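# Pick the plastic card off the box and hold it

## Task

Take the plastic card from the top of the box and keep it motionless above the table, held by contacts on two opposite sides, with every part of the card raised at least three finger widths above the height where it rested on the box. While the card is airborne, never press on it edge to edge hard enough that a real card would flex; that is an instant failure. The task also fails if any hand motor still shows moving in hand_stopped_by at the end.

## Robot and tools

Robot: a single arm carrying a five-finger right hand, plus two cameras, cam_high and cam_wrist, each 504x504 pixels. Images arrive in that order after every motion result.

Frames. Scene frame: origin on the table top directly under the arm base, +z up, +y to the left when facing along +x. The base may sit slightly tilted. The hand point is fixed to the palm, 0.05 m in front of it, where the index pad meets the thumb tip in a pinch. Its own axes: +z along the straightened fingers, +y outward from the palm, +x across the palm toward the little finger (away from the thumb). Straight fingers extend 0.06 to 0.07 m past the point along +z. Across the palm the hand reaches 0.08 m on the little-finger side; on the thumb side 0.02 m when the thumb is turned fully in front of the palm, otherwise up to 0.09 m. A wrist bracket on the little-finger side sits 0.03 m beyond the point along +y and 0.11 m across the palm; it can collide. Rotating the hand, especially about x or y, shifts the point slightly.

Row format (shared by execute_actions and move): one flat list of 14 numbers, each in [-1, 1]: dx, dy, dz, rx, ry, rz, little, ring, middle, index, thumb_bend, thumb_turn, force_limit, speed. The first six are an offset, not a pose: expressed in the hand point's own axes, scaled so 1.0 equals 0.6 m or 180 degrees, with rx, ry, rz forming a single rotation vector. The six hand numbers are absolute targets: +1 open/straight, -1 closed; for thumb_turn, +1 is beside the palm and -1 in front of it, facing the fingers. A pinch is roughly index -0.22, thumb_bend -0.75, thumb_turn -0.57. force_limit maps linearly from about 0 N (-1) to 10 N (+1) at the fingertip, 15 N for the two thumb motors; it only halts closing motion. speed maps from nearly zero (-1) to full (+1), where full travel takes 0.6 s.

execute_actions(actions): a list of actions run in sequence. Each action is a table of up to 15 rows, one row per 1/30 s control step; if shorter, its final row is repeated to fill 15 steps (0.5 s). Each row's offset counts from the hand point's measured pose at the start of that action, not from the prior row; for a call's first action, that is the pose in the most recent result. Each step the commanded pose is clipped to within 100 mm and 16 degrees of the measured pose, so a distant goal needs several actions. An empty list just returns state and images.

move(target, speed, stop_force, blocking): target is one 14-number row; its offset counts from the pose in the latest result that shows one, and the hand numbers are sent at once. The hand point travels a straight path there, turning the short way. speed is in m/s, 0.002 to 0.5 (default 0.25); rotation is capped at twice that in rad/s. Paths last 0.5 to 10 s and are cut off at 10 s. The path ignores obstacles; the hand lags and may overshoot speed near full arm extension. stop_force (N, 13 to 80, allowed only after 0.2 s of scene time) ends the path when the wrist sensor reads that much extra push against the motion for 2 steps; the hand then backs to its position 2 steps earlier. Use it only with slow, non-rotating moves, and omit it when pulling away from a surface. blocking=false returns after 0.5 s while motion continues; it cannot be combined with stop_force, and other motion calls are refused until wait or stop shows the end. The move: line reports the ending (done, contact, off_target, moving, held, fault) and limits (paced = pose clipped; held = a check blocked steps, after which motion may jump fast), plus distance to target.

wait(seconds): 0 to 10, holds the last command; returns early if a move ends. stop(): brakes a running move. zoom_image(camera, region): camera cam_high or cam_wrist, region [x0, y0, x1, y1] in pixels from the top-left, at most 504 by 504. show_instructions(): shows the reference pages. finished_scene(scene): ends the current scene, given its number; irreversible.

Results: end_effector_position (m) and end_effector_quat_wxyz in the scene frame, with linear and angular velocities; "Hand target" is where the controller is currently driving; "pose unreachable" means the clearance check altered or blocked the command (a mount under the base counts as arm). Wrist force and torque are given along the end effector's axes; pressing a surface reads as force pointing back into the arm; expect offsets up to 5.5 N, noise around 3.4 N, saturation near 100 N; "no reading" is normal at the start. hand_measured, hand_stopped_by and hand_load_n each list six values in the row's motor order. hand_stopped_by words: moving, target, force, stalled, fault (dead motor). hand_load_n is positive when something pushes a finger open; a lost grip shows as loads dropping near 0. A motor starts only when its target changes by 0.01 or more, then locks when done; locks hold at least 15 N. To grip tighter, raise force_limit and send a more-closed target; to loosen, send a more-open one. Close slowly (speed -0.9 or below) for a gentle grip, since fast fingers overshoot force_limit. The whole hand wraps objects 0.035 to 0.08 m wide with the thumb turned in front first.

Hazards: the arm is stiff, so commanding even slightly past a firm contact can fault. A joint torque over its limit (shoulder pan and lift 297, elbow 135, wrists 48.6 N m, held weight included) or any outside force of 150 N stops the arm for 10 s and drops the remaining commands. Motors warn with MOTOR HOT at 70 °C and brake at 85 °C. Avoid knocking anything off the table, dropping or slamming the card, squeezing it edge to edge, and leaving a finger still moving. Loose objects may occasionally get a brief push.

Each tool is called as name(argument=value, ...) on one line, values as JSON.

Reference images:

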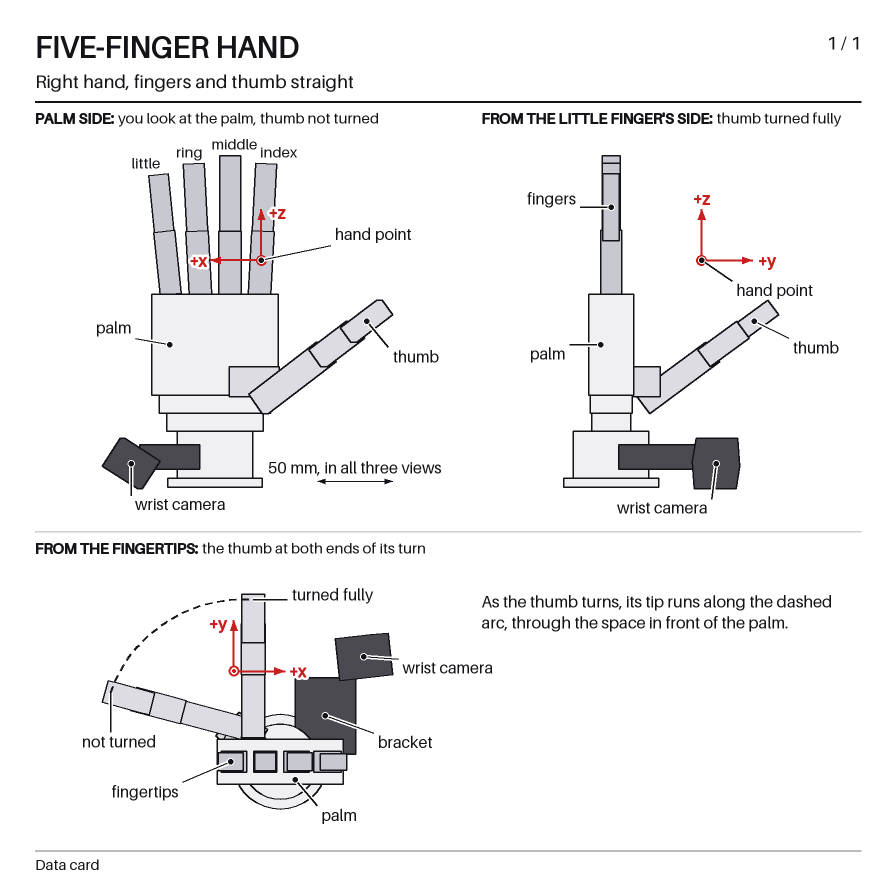

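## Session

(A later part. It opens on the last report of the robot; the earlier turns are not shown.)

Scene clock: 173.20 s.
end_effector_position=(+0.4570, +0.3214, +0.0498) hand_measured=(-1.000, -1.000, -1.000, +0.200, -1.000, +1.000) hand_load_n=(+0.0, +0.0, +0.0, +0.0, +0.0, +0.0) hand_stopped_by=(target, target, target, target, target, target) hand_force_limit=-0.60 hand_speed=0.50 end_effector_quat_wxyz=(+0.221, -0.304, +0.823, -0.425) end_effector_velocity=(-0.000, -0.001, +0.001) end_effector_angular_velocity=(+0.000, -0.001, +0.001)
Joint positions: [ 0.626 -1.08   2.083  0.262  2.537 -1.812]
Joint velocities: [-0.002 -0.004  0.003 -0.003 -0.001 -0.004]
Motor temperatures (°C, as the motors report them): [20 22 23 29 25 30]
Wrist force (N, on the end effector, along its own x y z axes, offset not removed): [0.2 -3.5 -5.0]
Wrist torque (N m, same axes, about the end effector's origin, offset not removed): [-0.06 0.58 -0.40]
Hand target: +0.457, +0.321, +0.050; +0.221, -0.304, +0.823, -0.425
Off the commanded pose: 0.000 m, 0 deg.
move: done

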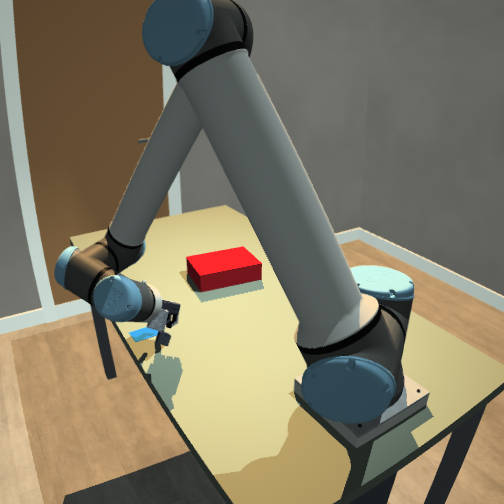

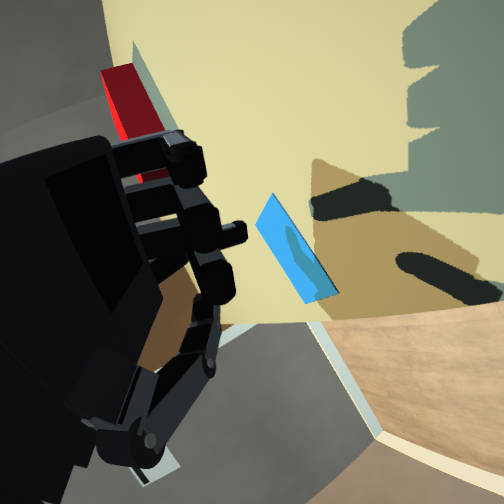

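move(target=[-0.021,0.018,0.039,0,0,0,-1,-1,-1,0.2,-1,1,-0.6,0.5], speed=0.03)

move(target=[0.005,0.042,0.027,0,0,0,-1,-1,-1,0.2,-1,1,-0.6,0.5], speed=0.004, stop_force=13)

move(target=[-0.046,0.029,-0.038,0,0,0,-1,-1,-1,0.2,-1,1,-0.6,0.5], speed=0.015)

zoom_image(camera="cam_high", region=[60,250,220,400])

Scene clock: 175.77 s.
end_effector_position=(+0.4770, +0.3216, +0.0295) hand_measured=(-1.000, -1.000, -1.000, +0.200, -1.000, +1.000) hand_load_n=(+0.0, +0.0, +0.0, +0.0, +0.0, +0.0) hand_stopped_by=(target, target, target, target, target, target) hand_force_limit=-0.60 hand_speed=0.50 end_effector_quat_wxyz=(+0.221, -0.304, +0.823, -0.426) end_effector_velocity=(+0.002, +0.000, -0.001) end_effector_angular_velocity=(+0.000, -0.001, -0.000)
Joint positions: [ 0.603 -1.042  2.064  0.212  2.529 -1.851]
Joint velocities: [-0.001  0.002 -0.002 -0.003 -0.    -0.002]
Motor temperatures (°C, as the motors report them): [20 22 23 29 25 30]
Wrist force (N, on the end effector, along its own x y z axes, offset not removed): [0.3 -1.7 -4.3]
Wrist torque (N m, same axes, about the end effector's origin, offset not removed): [0.09 0.44 -0.22]
Hand target: +0.477, +0.322, +0.029; +0.221, -0.304, +0.823, -0.426
Off the commanded pose: 0.000 m, 0 deg.
move: done

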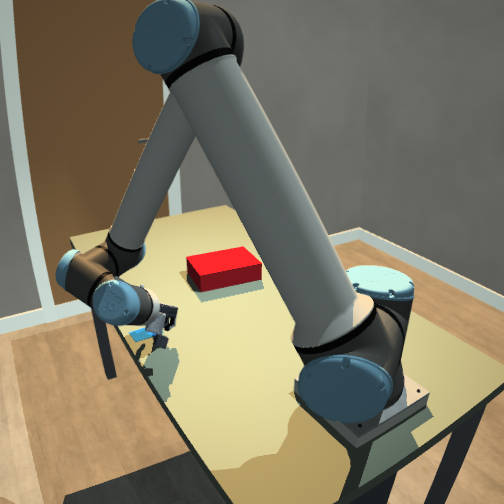

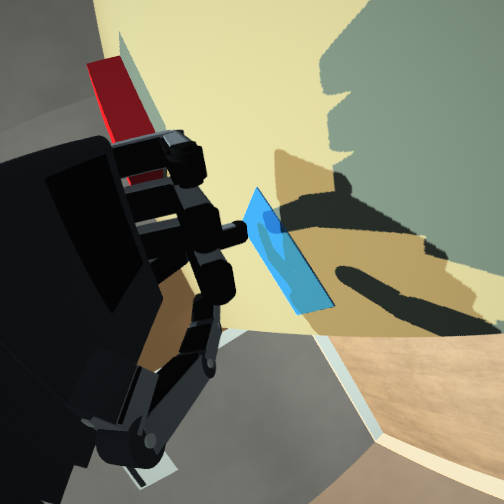

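Scene clock: 178.77 s.
end_effector_position=(+0.4771, +0.3217, +0.0189) hand_measured=(-1.000, -1.000, -1.000, +0.200, -1.000, +1.000) hand_load_n=(+0.0, +0.0, +0.0, -0.5, +0.0, +0.0) hand_stopped_by=(target, target, target, target, target, target) hand_force_limit=-0.60 hand_speed=0.50 end_effector_quat_wxyz=(+0.221, -0.304, +0.823, -0.426) end_effector_velocity=(+0.000, -0.000, +0.002) end_effector_angular_velocity=(+0.000, -0.000, -0.001)
Joint positions: [ 0.603 -1.025  2.065  0.194  2.53  -1.851]
Joint velocities: [-0.001 -0.003 -0.     0.002  0.    -0.   ]
Motor temperatures (°C, as the motors report them): [20 22 23 29 25 30]
Wrist force (N, on the end effector, along its own x y z axes, offset not removed): [1.9 -16.3 -13.6]
Wrist torque (N m, same axes, about the end effector's origin, offset not removed): [0.55 0.29 -0.17]
Hand target: +0.477, +0.322, +0.019; +0.221, -0.304, +0.823, -0.426
Off the commanded pose: 0.020 m, 0 deg.
move: contact

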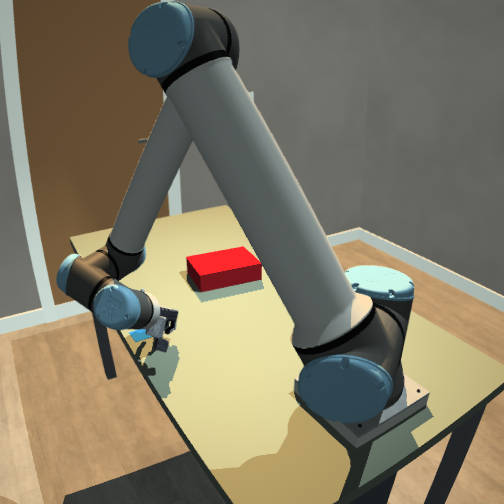

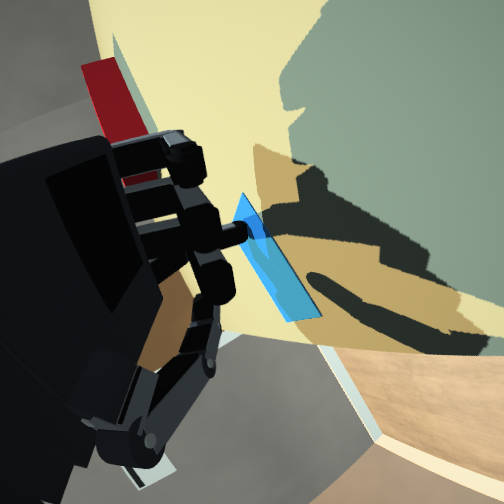

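Scene clock: 181.67 s.
end_effector_position=(+0.4771, +0.3614, +0.0195) hand_measured=(-1.000, -1.000, -1.000, +0.200, -1.000, +1.000) hand_load_n=(+0.0, +0.0, +0.0, +1.5, +0.0, +0.0) hand_stopped_by=(target, target, target, target, target, target) hand_force_limit=-0.60 hand_speed=0.50 end_effector_quat_wxyz=(+0.221, -0.304, +0.823, -0.425) end_effector_velocity=(-0.000, +0.002, -0.000) end_effector_angular_velocity=(+0.000, +0.000, +0.001)
Joint positions: [ 0.665 -0.975  1.991  0.305  2.547 -1.746]
Joint velocities: [ 0.003  0.003 -0.004  0.005  0.     0.005]
Motor temperatures (°C, as the motors report them): [20 22 23 29 25 30]
Wrist force (N, on the end effector, along its own x y z axes, offset not removed): [1.2 -6.6 -6.8]
Wrist torque (N m, same axes, about the end effector's origin, offset not removed): [0.26 0.42 -0.26]
Hand target: +0.477, +0.362, +0.020; +0.221, -0.304, +0.823, -0.425
Off the commanded pose: 0.000 m, 0 deg.
move: done

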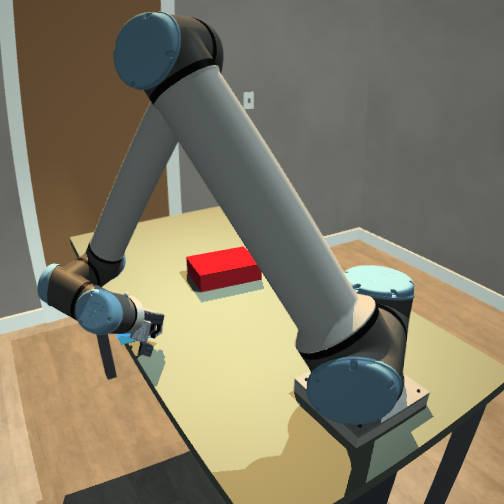

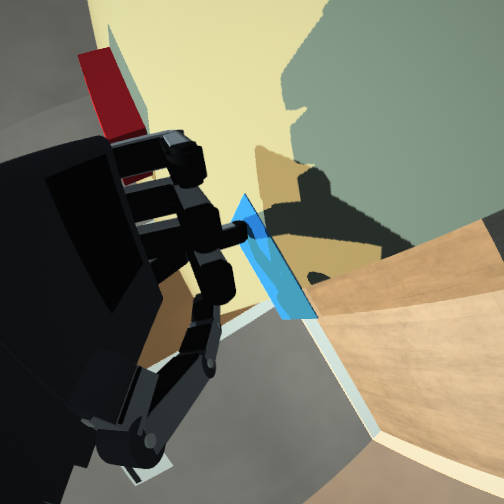

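Region (60, 250, 220, 400) of cam_high's 504x504 image, scaled by 3.150, with more detail than that image has; it fills the top 472 rows of this view, and the rest is white.

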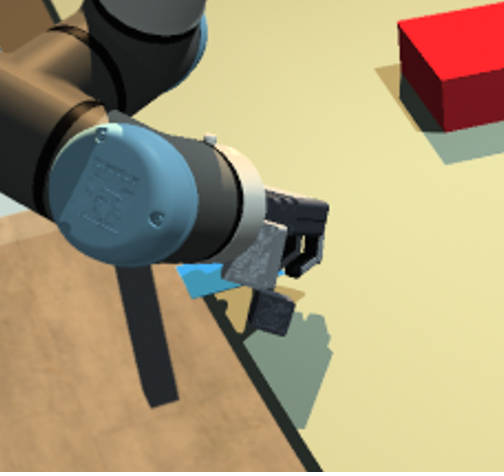

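move(target=[-0.03,-0.12,-0.1,0,0,0,-1,-1,-1,0.3,0,-0.57,-0.6,0.5], speed=0.1)

move(target=[0,0,0,-0.186,-0.36,-0.694,-1,-1,-1,0.3,0,-0.57,-0.6,0.5])

Scene clock: 188.23 s.
end_effector_position=(+0.4755, +0.3753, +0.1138) hand_measured=(-1.000, -1.000, -1.000, +0.300, +0.000, -0.570) hand_load_n=(+0.0, +0.0, +0.0, +0.0, +0.0, +0.0) hand_stopped_by=(target, target, target, target, target, target) hand_force_limit=-0.60 hand_speed=0.50 end_effector_quat_wxyz=(+0.221, -0.304, +0.823, -0.425) end_effector_velocity=(-0.000, +0.000, +0.001) end_effector_angular_velocity=(-0.001, +0.001, -0.000)
Joint positions: [ 0.687 -1.092  1.948  0.496  2.552 -1.708]
Joint velocities: [ 0.    -0.    -0.001  0.004 -0.     0.001]
Motor temperatures (°C, as the motors report them): [20 22 23 29 25 30]
Wrist force (N, on the end effector, along its own x y z axes, offset not removed): [1.4 -4.2 -4.5]
Wrist torque (N m, same axes, about the end effector's origin, offset not removed): [-0.24 0.34 -0.35]
Hand target: +0.476, +0.375, +0.114; +0.221, -0.304, +0.823, -0.425
Off the commanded pose: 0.000 m, 0 deg.
move: done

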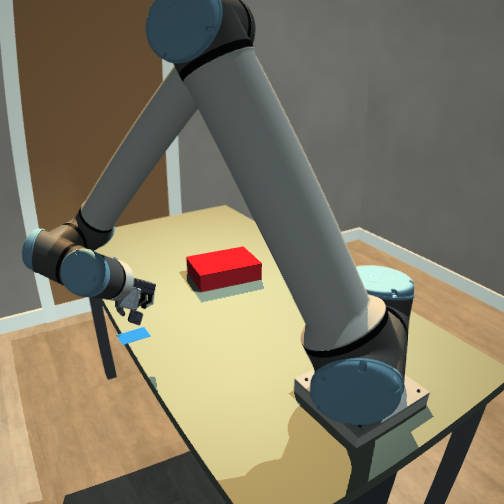

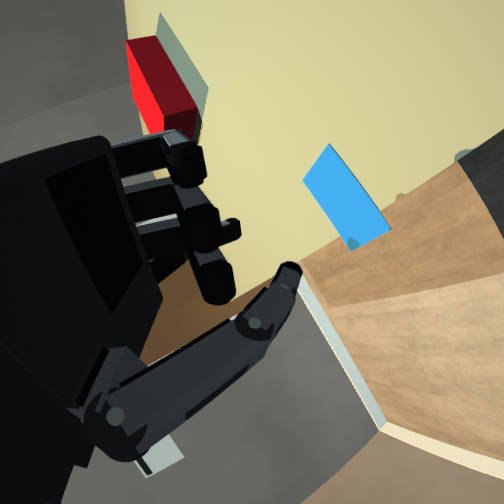

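Scene clock: 193.77 s.
end_effector_position=(+0.4755, +0.3751, +0.1133) hand_measured=(-1.000, -1.000, -1.000, +0.300, +0.000, -0.570) hand_load_n=(+0.0, +0.0, +0.0, +0.0, +0.0, +0.0) hand_stopped_by=(target, target, target, target, target, target) hand_force_limit=-0.60 hand_speed=0.50 end_effector_quat_wxyz=(-0.000, +1.000, +0.000, -0.001) end_effector_velocity=(+0.001, -0.001, -0.001) end_effector_angular_velocity=(-0.003, +0.005, +0.007)
Joint positions: [ 0.443 -1.019  1.702  0.89   1.567 -4.268]
Joint velocities: [-0.     0.004 -0.002  0.005  0.001 -0.007]
Motor temperatures (°C, as the motors report them): [20 22 23 29 25 30]
Wrist force (N, on the end effector, along its own x y z axes, offset not removed): [0.8 -2.7 -3.3]
Wrist torque (N m, same axes, about the end effector's origin, offset not removed): [-0.10 0.40 -0.35]
Hand target: +0.476, +0.375, +0.113; -0.000, +1.000, +0.001, -0.001
Off the commanded pose: 0.000 m, 0 deg.
move: done

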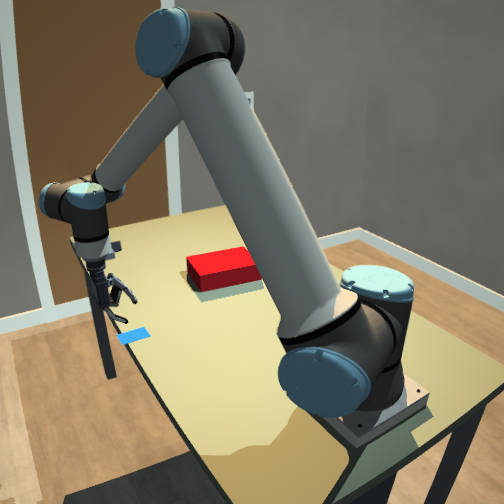

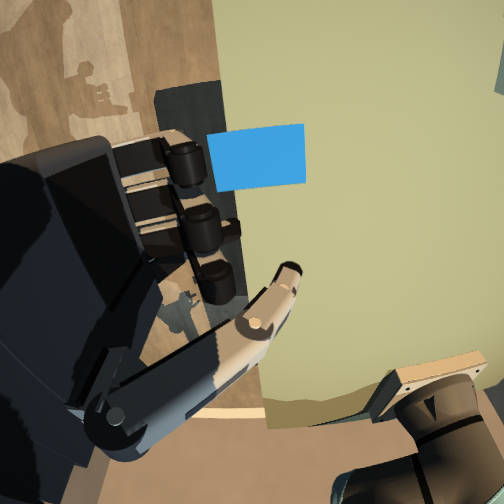

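move(target=[0.067,0.142,0.05,0,0,0,-1,-1,-1,1,-1,1,-0.6,0.5], speed=0.1)

zoom_image(camera="cam_high", region=[60,250,220,400])

Scene clock: 196.13 s.
end_effector_position=(+0.5158, +0.2899, +0.0832) hand_measured=(-1.000, -1.000, -1.000, +1.000, -1.000, +1.000) hand_load_n=(+0.0, +0.0, +0.0, +0.0, +0.0, +0.0) hand_stopped_by=(target, target, target, target, target, target) hand_force_limit=-0.60 hand_speed=0.50 end_effector_quat_wxyz=(-0.000, +1.000, +0.000, -0.001) end_effector_velocity=(+0.001, -0.001, -0.001) end_effector_angular_velocity=(-0.000, -0.000, +0.000)
Joint positions: [ 0.296 -1.01   1.756  0.826  1.568 -4.416]
Joint velocities: [-0.002  0.001  0.    -0.001  0.    -0.003]
Motor temperatures (°C, as the motors report them): [20 22 23 29 25 30]
Wrist force (N, on the end effector, along its own x y z axes, offset not removed): [-0.2 -2.4 -2.3]
Wrist torque (N m, same axes, about the end effector's origin, offset not removed): [-0.02 0.57 -0.21]
Hand target: +0.516, +0.290, +0.083; -0.000, +1.000, +0.000, -0.001
Off the commanded pose: 0.000 m, 0 deg.
move: done

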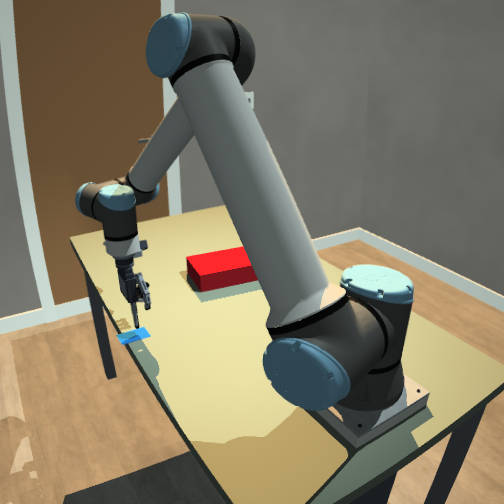

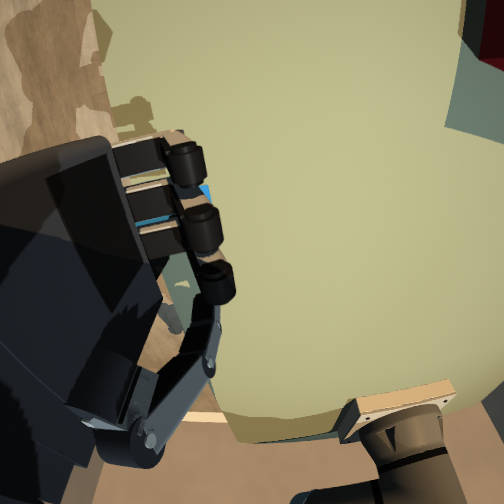

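Region (60, 250, 220, 400) of cam_high's 504x504 image, scaled by 3.150, with more detail than that image has; it fills the top 472 rows of this view, and the rest is white.

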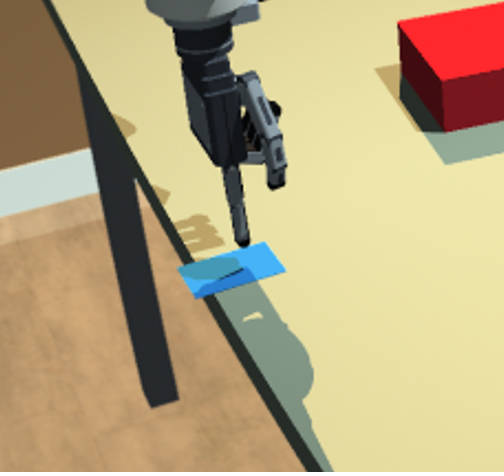

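move(target=[-0.012,0,0.05,0,0,0,-1,-1,-1,1,-1,1,-0.6,0.5], speed=0.004, stop_force=13)

move(target=[0,0,-0.002,0,0,0,-1,-1,-1,1,-1,1,-0.6,0.5], speed=0.005)

move(target=[0,-0.022,0,0,0,0,-1,-1,-1,1,-1,1,-0.6,0.5], speed=0.01)

zoom_image(camera="cam_high", region=[60,250,220,400])

Scene clock: 203.03 s.
end_effector_position=(+0.5116, +0.2899, +0.0660) hand_measured=(-1.000, -1.000, -1.000, +1.000, -1.000, +1.000) hand_load_n=(+0.0, +0.0, +0.0, +0.0, +0.0, +0.0) hand_stopped_by=(target, target, target, target, target, target) hand_force_limit=-0.60 hand_speed=0.50 end_effector_quat_wxyz=(-0.000, +1.000, +0.000, -0.001) end_effector_velocity=(-0.000, +0.000, +0.001) end_effector_angular_velocity=(-0.000, +0.001, +0.000)
Joint positions: [ 0.297 -0.994  1.77   0.797  1.568 -4.414]
Joint velocities: [ 0.    -0.    -0.     0.002  0.    -0.   ]
Motor temperatures (°C, as the motors report them): [20 22 23 29 25 30]
Wrist force (N, on the end effector, along its own x y z axes, offset not removed): [3.8 -1.1 -26.7]
Wrist torque (N m, same axes, about the end effector's origin, offset not removed): [1.67 0.77 0.02]
Hand target: +0.512, +0.290, +0.066; -0.000, +1.000, +0.000, -0.001
Off the commanded pose: 0.013 m, 0 deg.
move: contact

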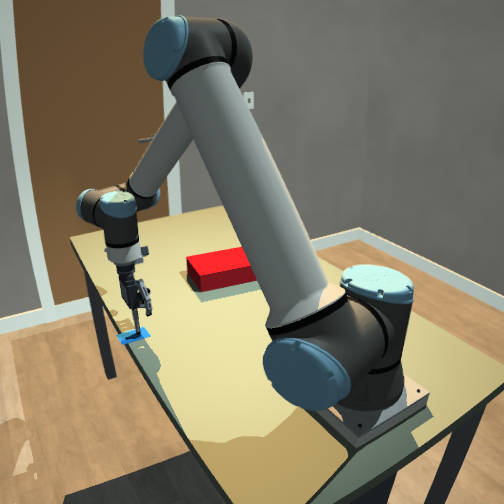

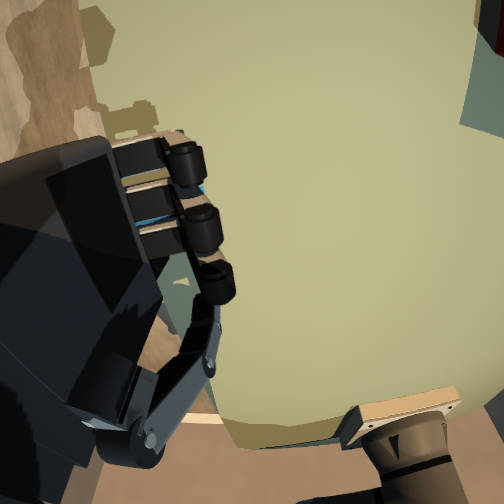

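Scene clock: 203.73 s.
end_effector_position=(+0.5116, +0.2899, +0.0671) hand_measured=(-1.000, -1.000, -1.000, +1.000, -1.000, +1.000) hand_load_n=(+0.0, +0.0, +0.0, +0.0, +0.0, +0.0) hand_stopped_by=(target, target, target, target, target, target) hand_force_limit=-0.60 hand_speed=0.50 end_effector_quat_wxyz=(-0.000, +1.000, +0.000, -0.001) end_effector_velocity=(-0.000, +0.000, -0.001) end_effector_angular_velocity=(-0.000, +0.002, +0.000)
Joint positions: [ 0.297 -0.996  1.77   0.799  1.568 -4.414]
Joint velocities: [ 0.     0.002 -0.001  0.001 -0.    -0.   ]
Motor temperatures (°C, as the motors report them): [20 22 23 29 25 30]
Wrist force (N, on the end effector, along its own x y z axes, offset not removed): [0.5 -2.2 -6.3]
Wrist torque (N m, same axes, about the end effector's origin, offset not removed): [0.20 0.50 -0.22]
Hand target: +0.512, +0.290, +0.067; -0.000, +1.000, +0.000, -0.001
Off the commanded pose: 0.000 m, 0 deg.
move: done

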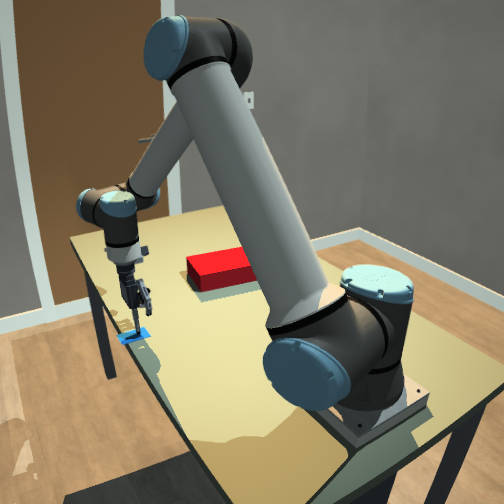

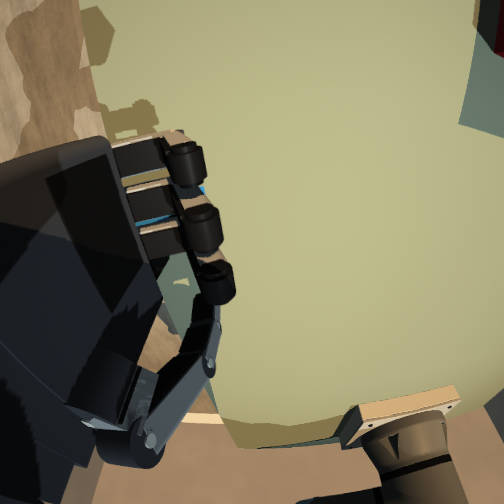

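Scene clock: 205.27 s.
end_effector_position=(+0.5115, +0.3029, +0.0671) hand_measured=(-1.000, -1.000, -1.000, +1.000, -1.000, +1.000) hand_load_n=(+0.0, +0.0, +0.0, +0.0, +0.0, +0.0) hand_stopped_by=(target, target, target, target, target, target) hand_force_limit=-0.60 hand_speed=0.50 end_effector_quat_wxyz=(-0.000, +1.000, +0.000, -0.001) end_effector_velocity=(+0.000, +0.002, +0.000) end_effector_angular_velocity=(+0.001, -0.001, -0.000)
Joint positions: [ 0.317 -0.987  1.754  0.806  1.568 -4.394]
Joint velocities: [ 0.002  0.    -0.003  0.001 -0.     0.002]
Motor temperatures (°C, as the motors report them): [20 22 23 29 25 30]
Wrist force (N, on the end effector, along its own x y z axes, offset not removed): [1.7 -0.1 -3.4]
Wrist torque (N m, same axes, about the end effector's origin, offset not removed): [0.34 0.23 -0.13]
Hand target: +0.512, +0.303, +0.067; -0.000, +1.000, +0.000, -0.001
Off the commanded pose: 0.000 m, 0 deg.
move: done

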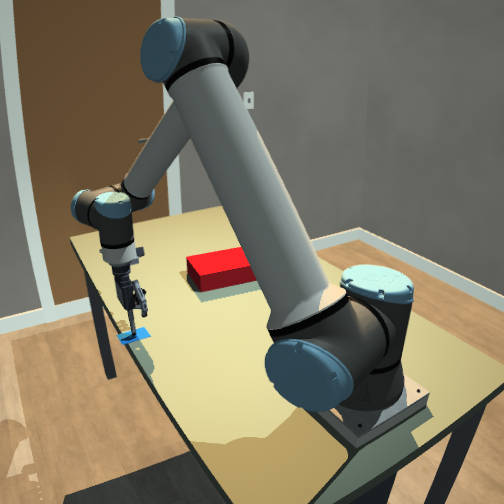

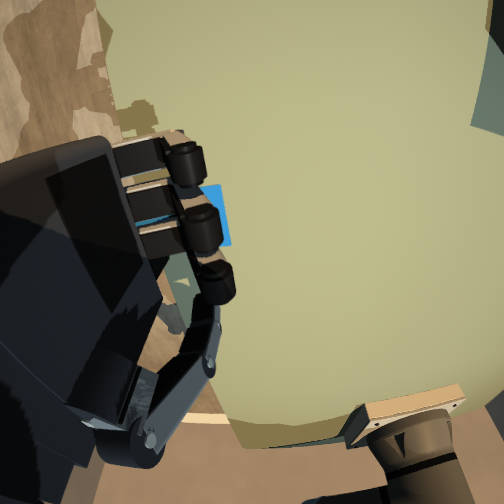

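Region (60, 250, 220, 400) of cam_high's 504x504 image, scaled by 3.150, with more detail than that image has; it fills the top 472 rows of this view, and the rest is white.

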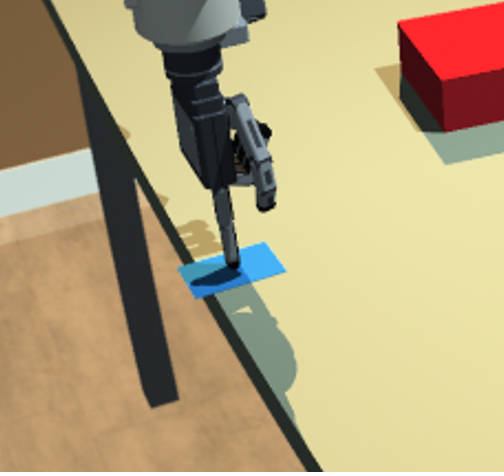

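move(target=[0,0,0.0015,0,0,0,-1,-1,-1,1,-1,1,-0.6,0.5], speed=0.005)

move(target=[0,-0.02,0.0003,0,0,0,-1,-1,-1,1,-1,1,-0.6,0.5], speed=0.01)

zoom_image(camera="cam_high", region=[60,250,220,400])

Scene clock: 206.83 s.
end_effector_position=(+0.5115, +0.3030, +0.0663) hand_measured=(-1.000, -1.000, -1.000, +1.000, -1.000, +1.000) hand_load_n=(+0.0, +0.0, +0.0, +0.0, +0.0, +0.0) hand_stopped_by=(target, target, target, target, target, target) hand_force_limit=-0.60 hand_speed=0.50 end_effector_quat_wxyz=(-0.000, +1.000, +0.000, -0.001) end_effector_velocity=(+0.000, +0.001, -0.000) end_effector_angular_velocity=(+0.000, -0.001, +0.002)
Joint positions: [ 0.317 -0.986  1.754  0.805  1.568 -4.394]
Joint velocities: [ 0.001  0.    -0.001 -0.001 -0.    -0.001]
Motor temperatures (°C, as the motors report them): [20 22 23 29 25 30]
Wrist force (N, on the end effector, along its own x y z axes, offset not removed): [1.9 -3.8 -14.8]
Wrist torque (N m, same axes, about the end effector's origin, offset not removed): [0.71 0.20 -0.19]
Hand target: +0.512, +0.303, +0.066; -0.000, +1.000, +0.000, -0.001
Off the commanded pose: 0.000 m, 0 deg.
move: done

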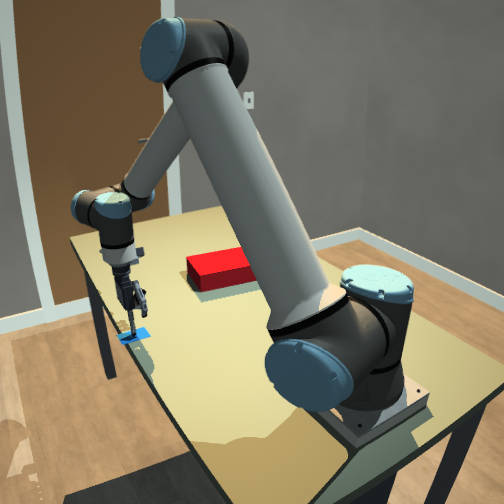

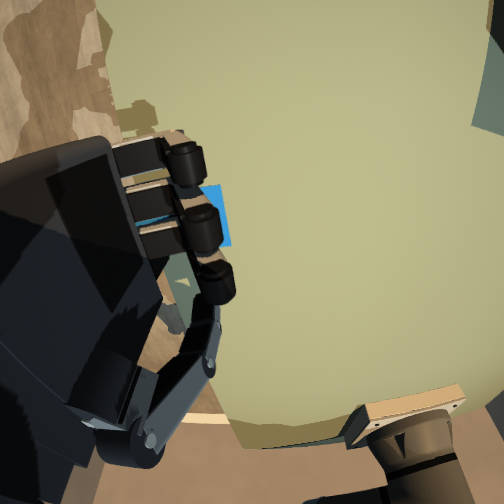

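Scene clock: 208.27 s.
end_effector_position=(+0.5115, +0.3149, +0.0661) hand_measured=(-1.000, -1.000, -1.000, +1.000, -1.000, +1.000) hand_load_n=(+0.0, +0.0, +0.0, -8.0, +0.0, +0.0) hand_stopped_by=(target, target, target, target, target, target) hand_force_limit=-0.60 hand_speed=0.50 end_effector_quat_wxyz=(-0.000, +1.000, +0.000, -0.001) end_effector_velocity=(+0.000, +0.002, +0.000) end_effector_angular_velocity=(+0.000, -0.001, +0.001)
Joint positions: [ 0.335 -0.977  1.739  0.811  1.568 -4.376]
Joint velocities: [ 0.003  0.001 -0.003  0.001  0.     0.002]
Motor temperatures (°C, as the motors report them): [20 22 23 29 25 30]
Wrist force (N, on the end effector, along its own x y z axes, offset not removed): [0.0 5.2 -20.1]
Wrist torque (N m, same axes, about the end effector's origin, offset not removed): [0.44 0.47 -0.26]
Hand target: +0.511, +0.315, +0.066; -0.000, +1.000, +0.000, -0.001
Off the commanded pose: 0.000 m, 0 deg.
move: done

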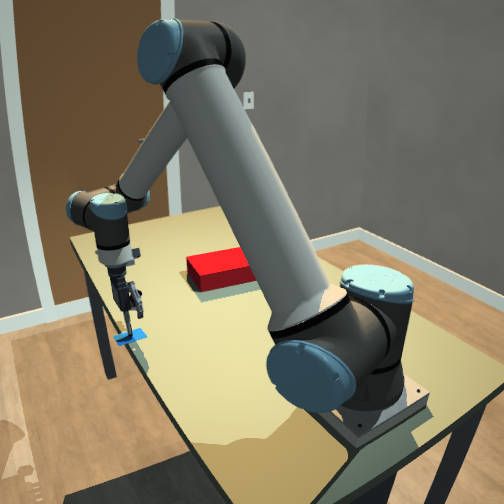

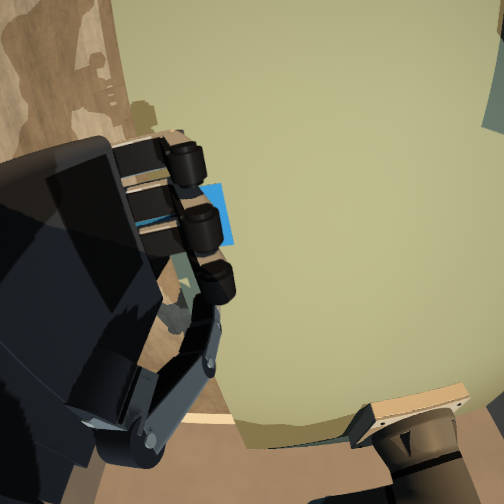

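Region (60, 250, 220, 400) of cam_high's 504x504 image, scaled by 3.150, with more detail than that image has; it fills the top 472 rows of this view, and the rest is white.

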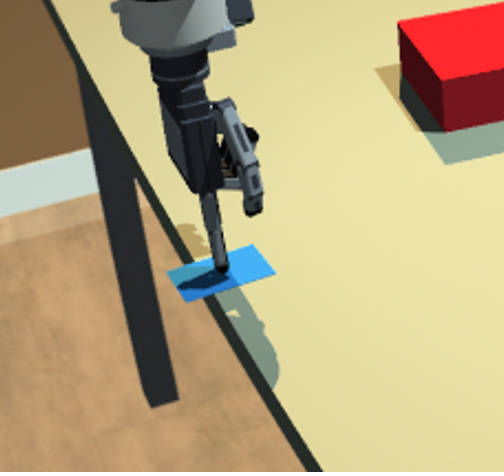

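move(target=[0,-0.03,-0.06,0,0,0,-1,-1,-1,1,-1,1,-0.6,0.5], speed=0.08)

move(target=[0,-0.2,0,0,0,0,-1,-1,-1,0.05,-0.45,-0.57,0.2,0.5], speed=0.1)

move(target=[0,0,0.17,0,0,0,-1,-1,-1,0.05,-0.45,-0.57,0.2,0.5], speed=0.1)

zoom_image(camera="cam_high", region=[40,250,200,400])

Scene clock: 210.20 s.
end_effector_position=(+0.5116, +0.3328, +0.1020) hand_measured=(-1.000, -1.000, -1.000, +1.000, -1.000, +1.000) hand_load_n=(+0.0, +0.0, +0.0, +0.0, +0.0, +0.0) hand_stopped_by=(target, target, target, target, target, target) hand_force_limit=-0.60 hand_speed=0.50 end_effector_quat_wxyz=(-0.000, +1.000, +0.000, -0.001) end_effector_velocity=(+0.001, +0.000, +0.001) end_effector_angular_velocity=(+0.000, +0.001, -0.001)
Joint positions: [ 0.361 -1.004  1.702  0.875  1.568 -4.35 ]
Joint velocities: [ 0.     0.    -0.002  0.003 -0.     0.001]
Motor temperatures (°C, as the motors report them): [20 22 23 29 25 30]
Wrist force (N, on the end effector, along its own x y z axes, offset not removed): [-0.3 0.8 -2.1]
Wrist torque (N m, same axes, about the end effector's origin, offset not removed): [0.39 0.51 -0.24]
Hand target: +0.512, +0.333, +0.102; -0.000, +1.000, +0.000, -0.001
Off the commanded pose: 0.000 m, 0 deg.
move: done

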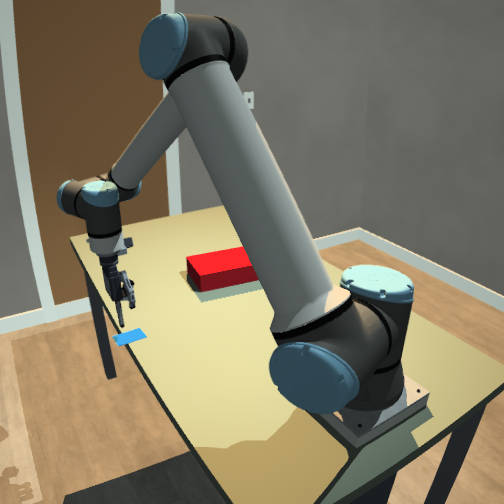

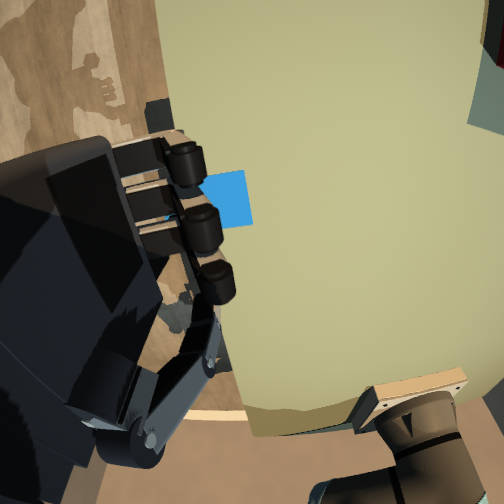

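Scene clock: 211.87 s.
end_effector_position=(+0.5113, +0.4529, +0.1021) hand_measured=(-1.000, -1.000, -1.000, +0.050, -0.450, -0.570) hand_load_n=(+0.0, +0.0, +0.0, +0.0, +0.0, +0.0) hand_stopped_by=(target, target, target, target, target, target) hand_force_limit=0.20 hand_speed=0.50 end_effector_quat_wxyz=(-0.001, +1.000, +0.000, -0.001) end_effector_velocity=(-0.000, +0.002, +0.001) end_effector_angular_velocity=(+0.001, -0.001, +0.001)
Joint positions: [ 0.519 -0.902  1.52   0.955  1.567 -4.192]
Joint velocities: [ 0.003  0.001 -0.003  0.002 -0.     0.002]
Motor temperatures (°C, as the motors report them): [20 22 23 29 25 30]
Wrist force (N, on the end effector, along its own x y z axes, offset not removed): [2.6 -0.9 -3.7]
Wrist torque (N m, same axes, about the end effector's origin, offset not removed): [0.25 0.13 -0.17]
Hand target: +0.511, +0.453, +0.102; -0.001, +1.000, +0.000, -0.001
Off the commanded pose: 0.000 m, 0 deg.
move: done

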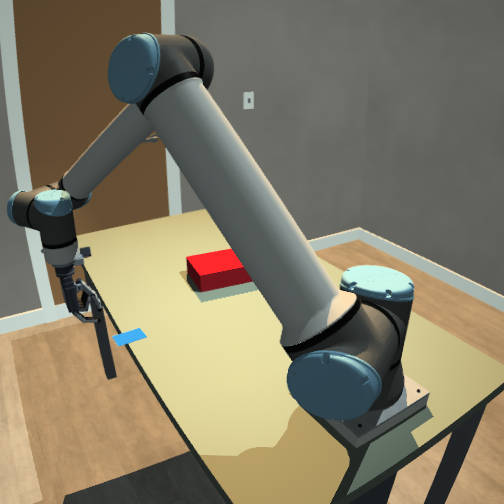

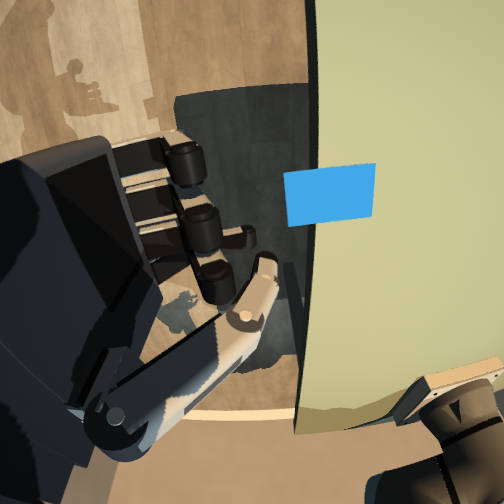

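Scene clock: 213.33 s.
end_effector_position=(+0.5109, +0.4530, +0.0002) hand_measured=(-1.000, -1.000, -1.000, +0.050, -0.450, -0.570) hand_load_n=(+0.0, +0.0, +0.0, +0.0, +0.0, +0.0) hand_stopped_by=(target, target, target, target, target, target) hand_force_limit=0.20 hand_speed=0.50 end_effector_quat_wxyz=(-0.001, +1.000, +0.000, -0.001) end_effector_velocity=(+0.001, +0.000, -0.000) end_effector_angular_velocity=(+0.001, -0.002, -0.000)
Joint positions: [ 0.52  -0.797  1.549  0.82   1.567 -4.191]
Joint velocities: [-0.     0.    -0.001 -0.002 -0.     0.   ]
Motor temperatures (°C, as the motors report them): [20 22 23 29 25 30]
Wrist force (N, on the end effector, along its own x y z axes, offset not removed): [0.5 -2.5 -3.3]
Wrist torque (N m, same axes, about the end effector's origin, offset not removed): [0.00 0.40 -0.31]
Hand target: +0.511, +0.453, +0.000; -0.001, +1.000, +0.000, -0.001
Off the commanded pose: 0.000 m, 0 deg.
move: done

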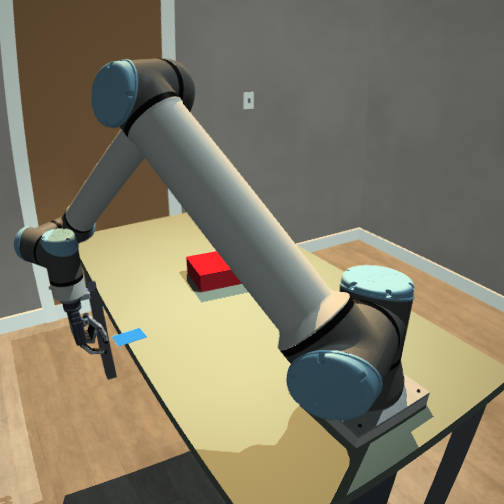

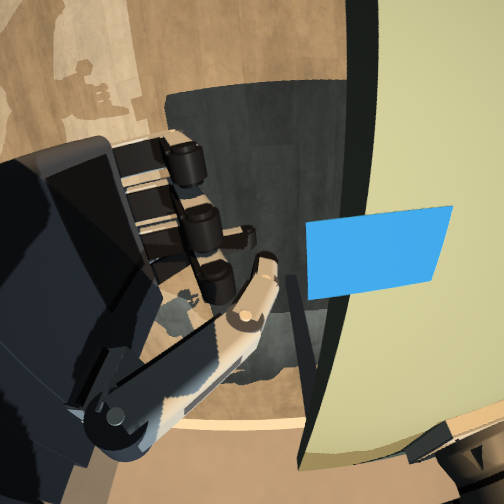

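Region (40, 250, 200, 400) of cam_high's 504x504 image, scaled by 3.150, with more detail than that image has; it fills the top 472 rows of this view, and the rest is white.

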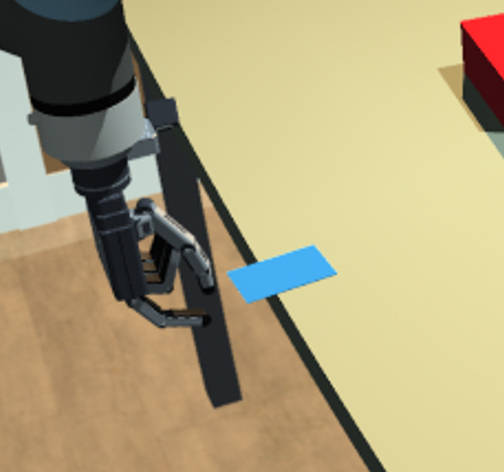

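move(target=[0,0.05,-0.004,0,0,0,-1,-1,-1,0.05,-0.45,-0.57,0.2,0.5], speed=0.03)

zoom_image(camera="cam_high", region=[60,280,180,380])

Scene clock: 215.27 s.
end_effector_position=(+0.5110, +0.4231, +0.0026) hand_measured=(-1.000, -1.000, -1.000, +0.050, -0.450, -0.570) hand_load_n=(+0.0, +0.0, +0.0, +0.0, +0.0, +0.0) hand_stopped_by=(target, target, target, target, target, target) hand_force_limit=0.20 hand_speed=0.50 end_effector_quat_wxyz=(-0.001, +1.000, +0.000, -0.001) end_effector_velocity=(+0.000, -0.002, +0.000) end_effector_angular_velocity=(+0.000, -0.001, +0.000)
Joint positions: [ 0.483 -0.824  1.598  0.798  1.567 -4.228]
Joint velocities: [-0.002 -0.002  0.002 -0.001  0.    -0.002]
Motor temperatures (°C, as the motors report them): [20 22 23 29 25 30]
Wrist force (N, on the end effector, along its own x y z axes, offset not removed): [1.1 -1.1 -1.3]
Wrist torque (N m, same axes, about the end effector's origin, offset not removed): [0.14 0.25 -0.23]
Hand target: +0.511, +0.423, +0.003; -0.001, +1.000, +0.000, -0.001
Off the commanded pose: 0.000 m, 0 deg.
move: done

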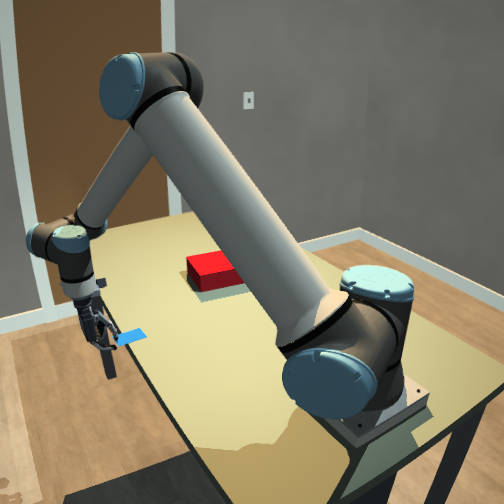

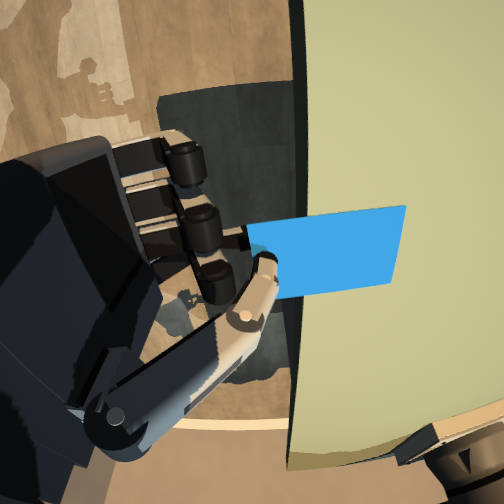

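Region (60, 280, 180, 380) of cam_high's 504x504 image, scaled by 4.200, with more detail than that image has.

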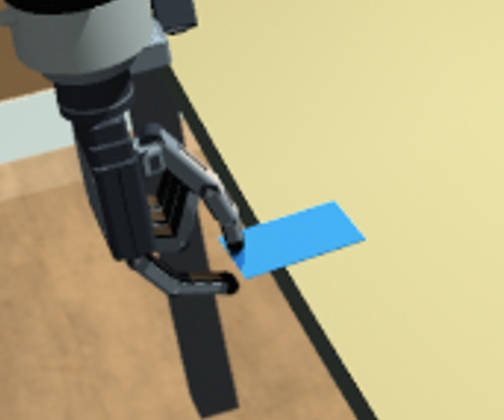

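move(target=[-0.01,0.02,0,0,0,0,-1,-1,-1,0.05,-0.45,-0.57,0.2,0.5], speed=0.02)

move(target=[0,0,0,0,0,0,-1,-1,-1,-0.5,-0.6,-0.57,0.2,-0.8])

zoom_image(camera="cam_high", region=[60,280,180,380])

Scene clock: 217.03 s.
end_effector_position=(+0.5051, +0.4112, +0.0026) hand_measured=(-1.000, -1.000, -1.000, +0.050, -0.450, -0.570) hand_load_n=(+0.0, +0.0, +0.0, +0.0, +0.0, +0.0) hand_stopped_by=(target, target, target, target, target, target) hand_force_limit=0.20 hand_speed=0.50 end_effector_quat_wxyz=(-0.000, +1.000, +0.000, -0.001) end_effector_velocity=(-0.000, -0.003, +0.001) end_effector_angular_velocity=(+0.001, -0.001, -0.002)
Joint positions: [ 0.472 -0.839  1.628  0.784  1.567 -4.239]
Joint velocities: [-0.003 -0.004  0.005 -0.002  0.    -0.002]
Motor temperatures (°C, as the motors report them): [20 22 23 29 25 30]
Wrist force (N, on the end effector, along its own x y z axes, offset not removed): [1.8 -3.0 -2.2]
Wrist torque (N m, same axes, about the end effector's origin, offset not removed): [-0.12 0.15 -0.19]
Hand target: +0.505, +0.411, +0.003; -0.001, +1.000, +0.000, -0.001
Off the commanded pose: 0.000 m, 0 deg.
move: done

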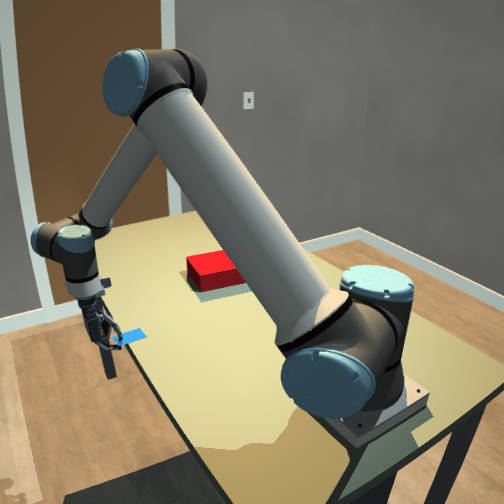

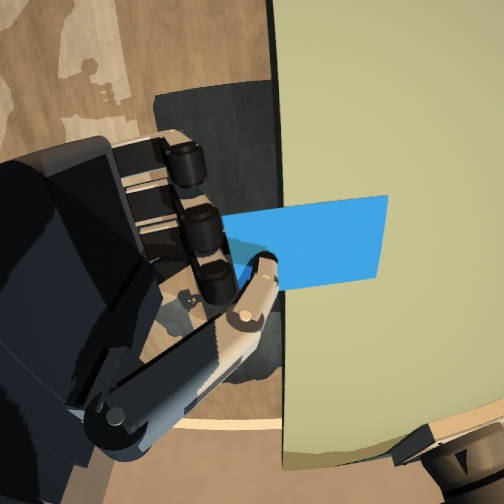

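Scene clock: 218.17 s.
end_effector_position=(+0.5051, +0.4112, +0.0026) hand_measured=(-1.000, -1.000, -1.000, -0.236, -0.600, -0.570) hand_load_n=(+0.0, +0.0, +0.0, +8.0, +0.5, -0.5) hand_stopped_by=(target, target, target, force, target, target) hand_force_limit=0.20 hand_speed=-0.80 end_effector_quat_wxyz=(-0.001, +1.000, +0.000, -0.001) end_effector_velocity=(+0.000, -0.001, -0.000) end_effector_angular_velocity=(-0.000, +0.001, -0.001)
Joint positions: [ 0.472 -0.839  1.628  0.784  1.567 -4.239]
Joint velocities: [-0.001  0.001  0.     0.    -0.     0.   ]
Motor temperatures (°C, as the motors report them): [20 22 23 29 25 30]
Wrist force (N, on the end effector, along its own x y z axes, offset not removed): [0.5 -1.6 -3.9]
Wrist torque (N m, same axes, about the end effector's origin, offset not removed): [0.02 0.37 -0.29]
Hand target: +0.505, +0.411, +0.003; -0.000, +1.000, +0.000, -0.001
Off the commanded pose: 0.000 m, 0 deg.
move: done

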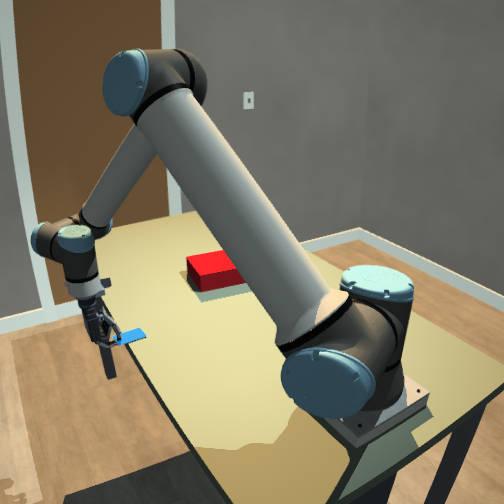

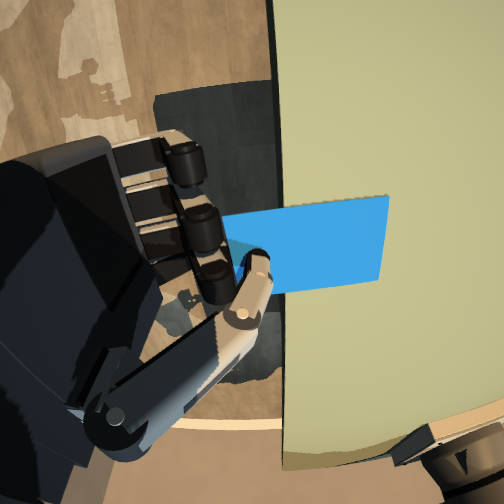

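Region (60, 280, 180, 380) of cam_high's 504x504 image, scaled by 4.200, with more detail than that image has.

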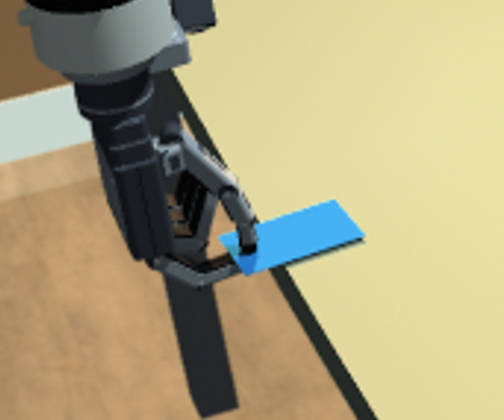

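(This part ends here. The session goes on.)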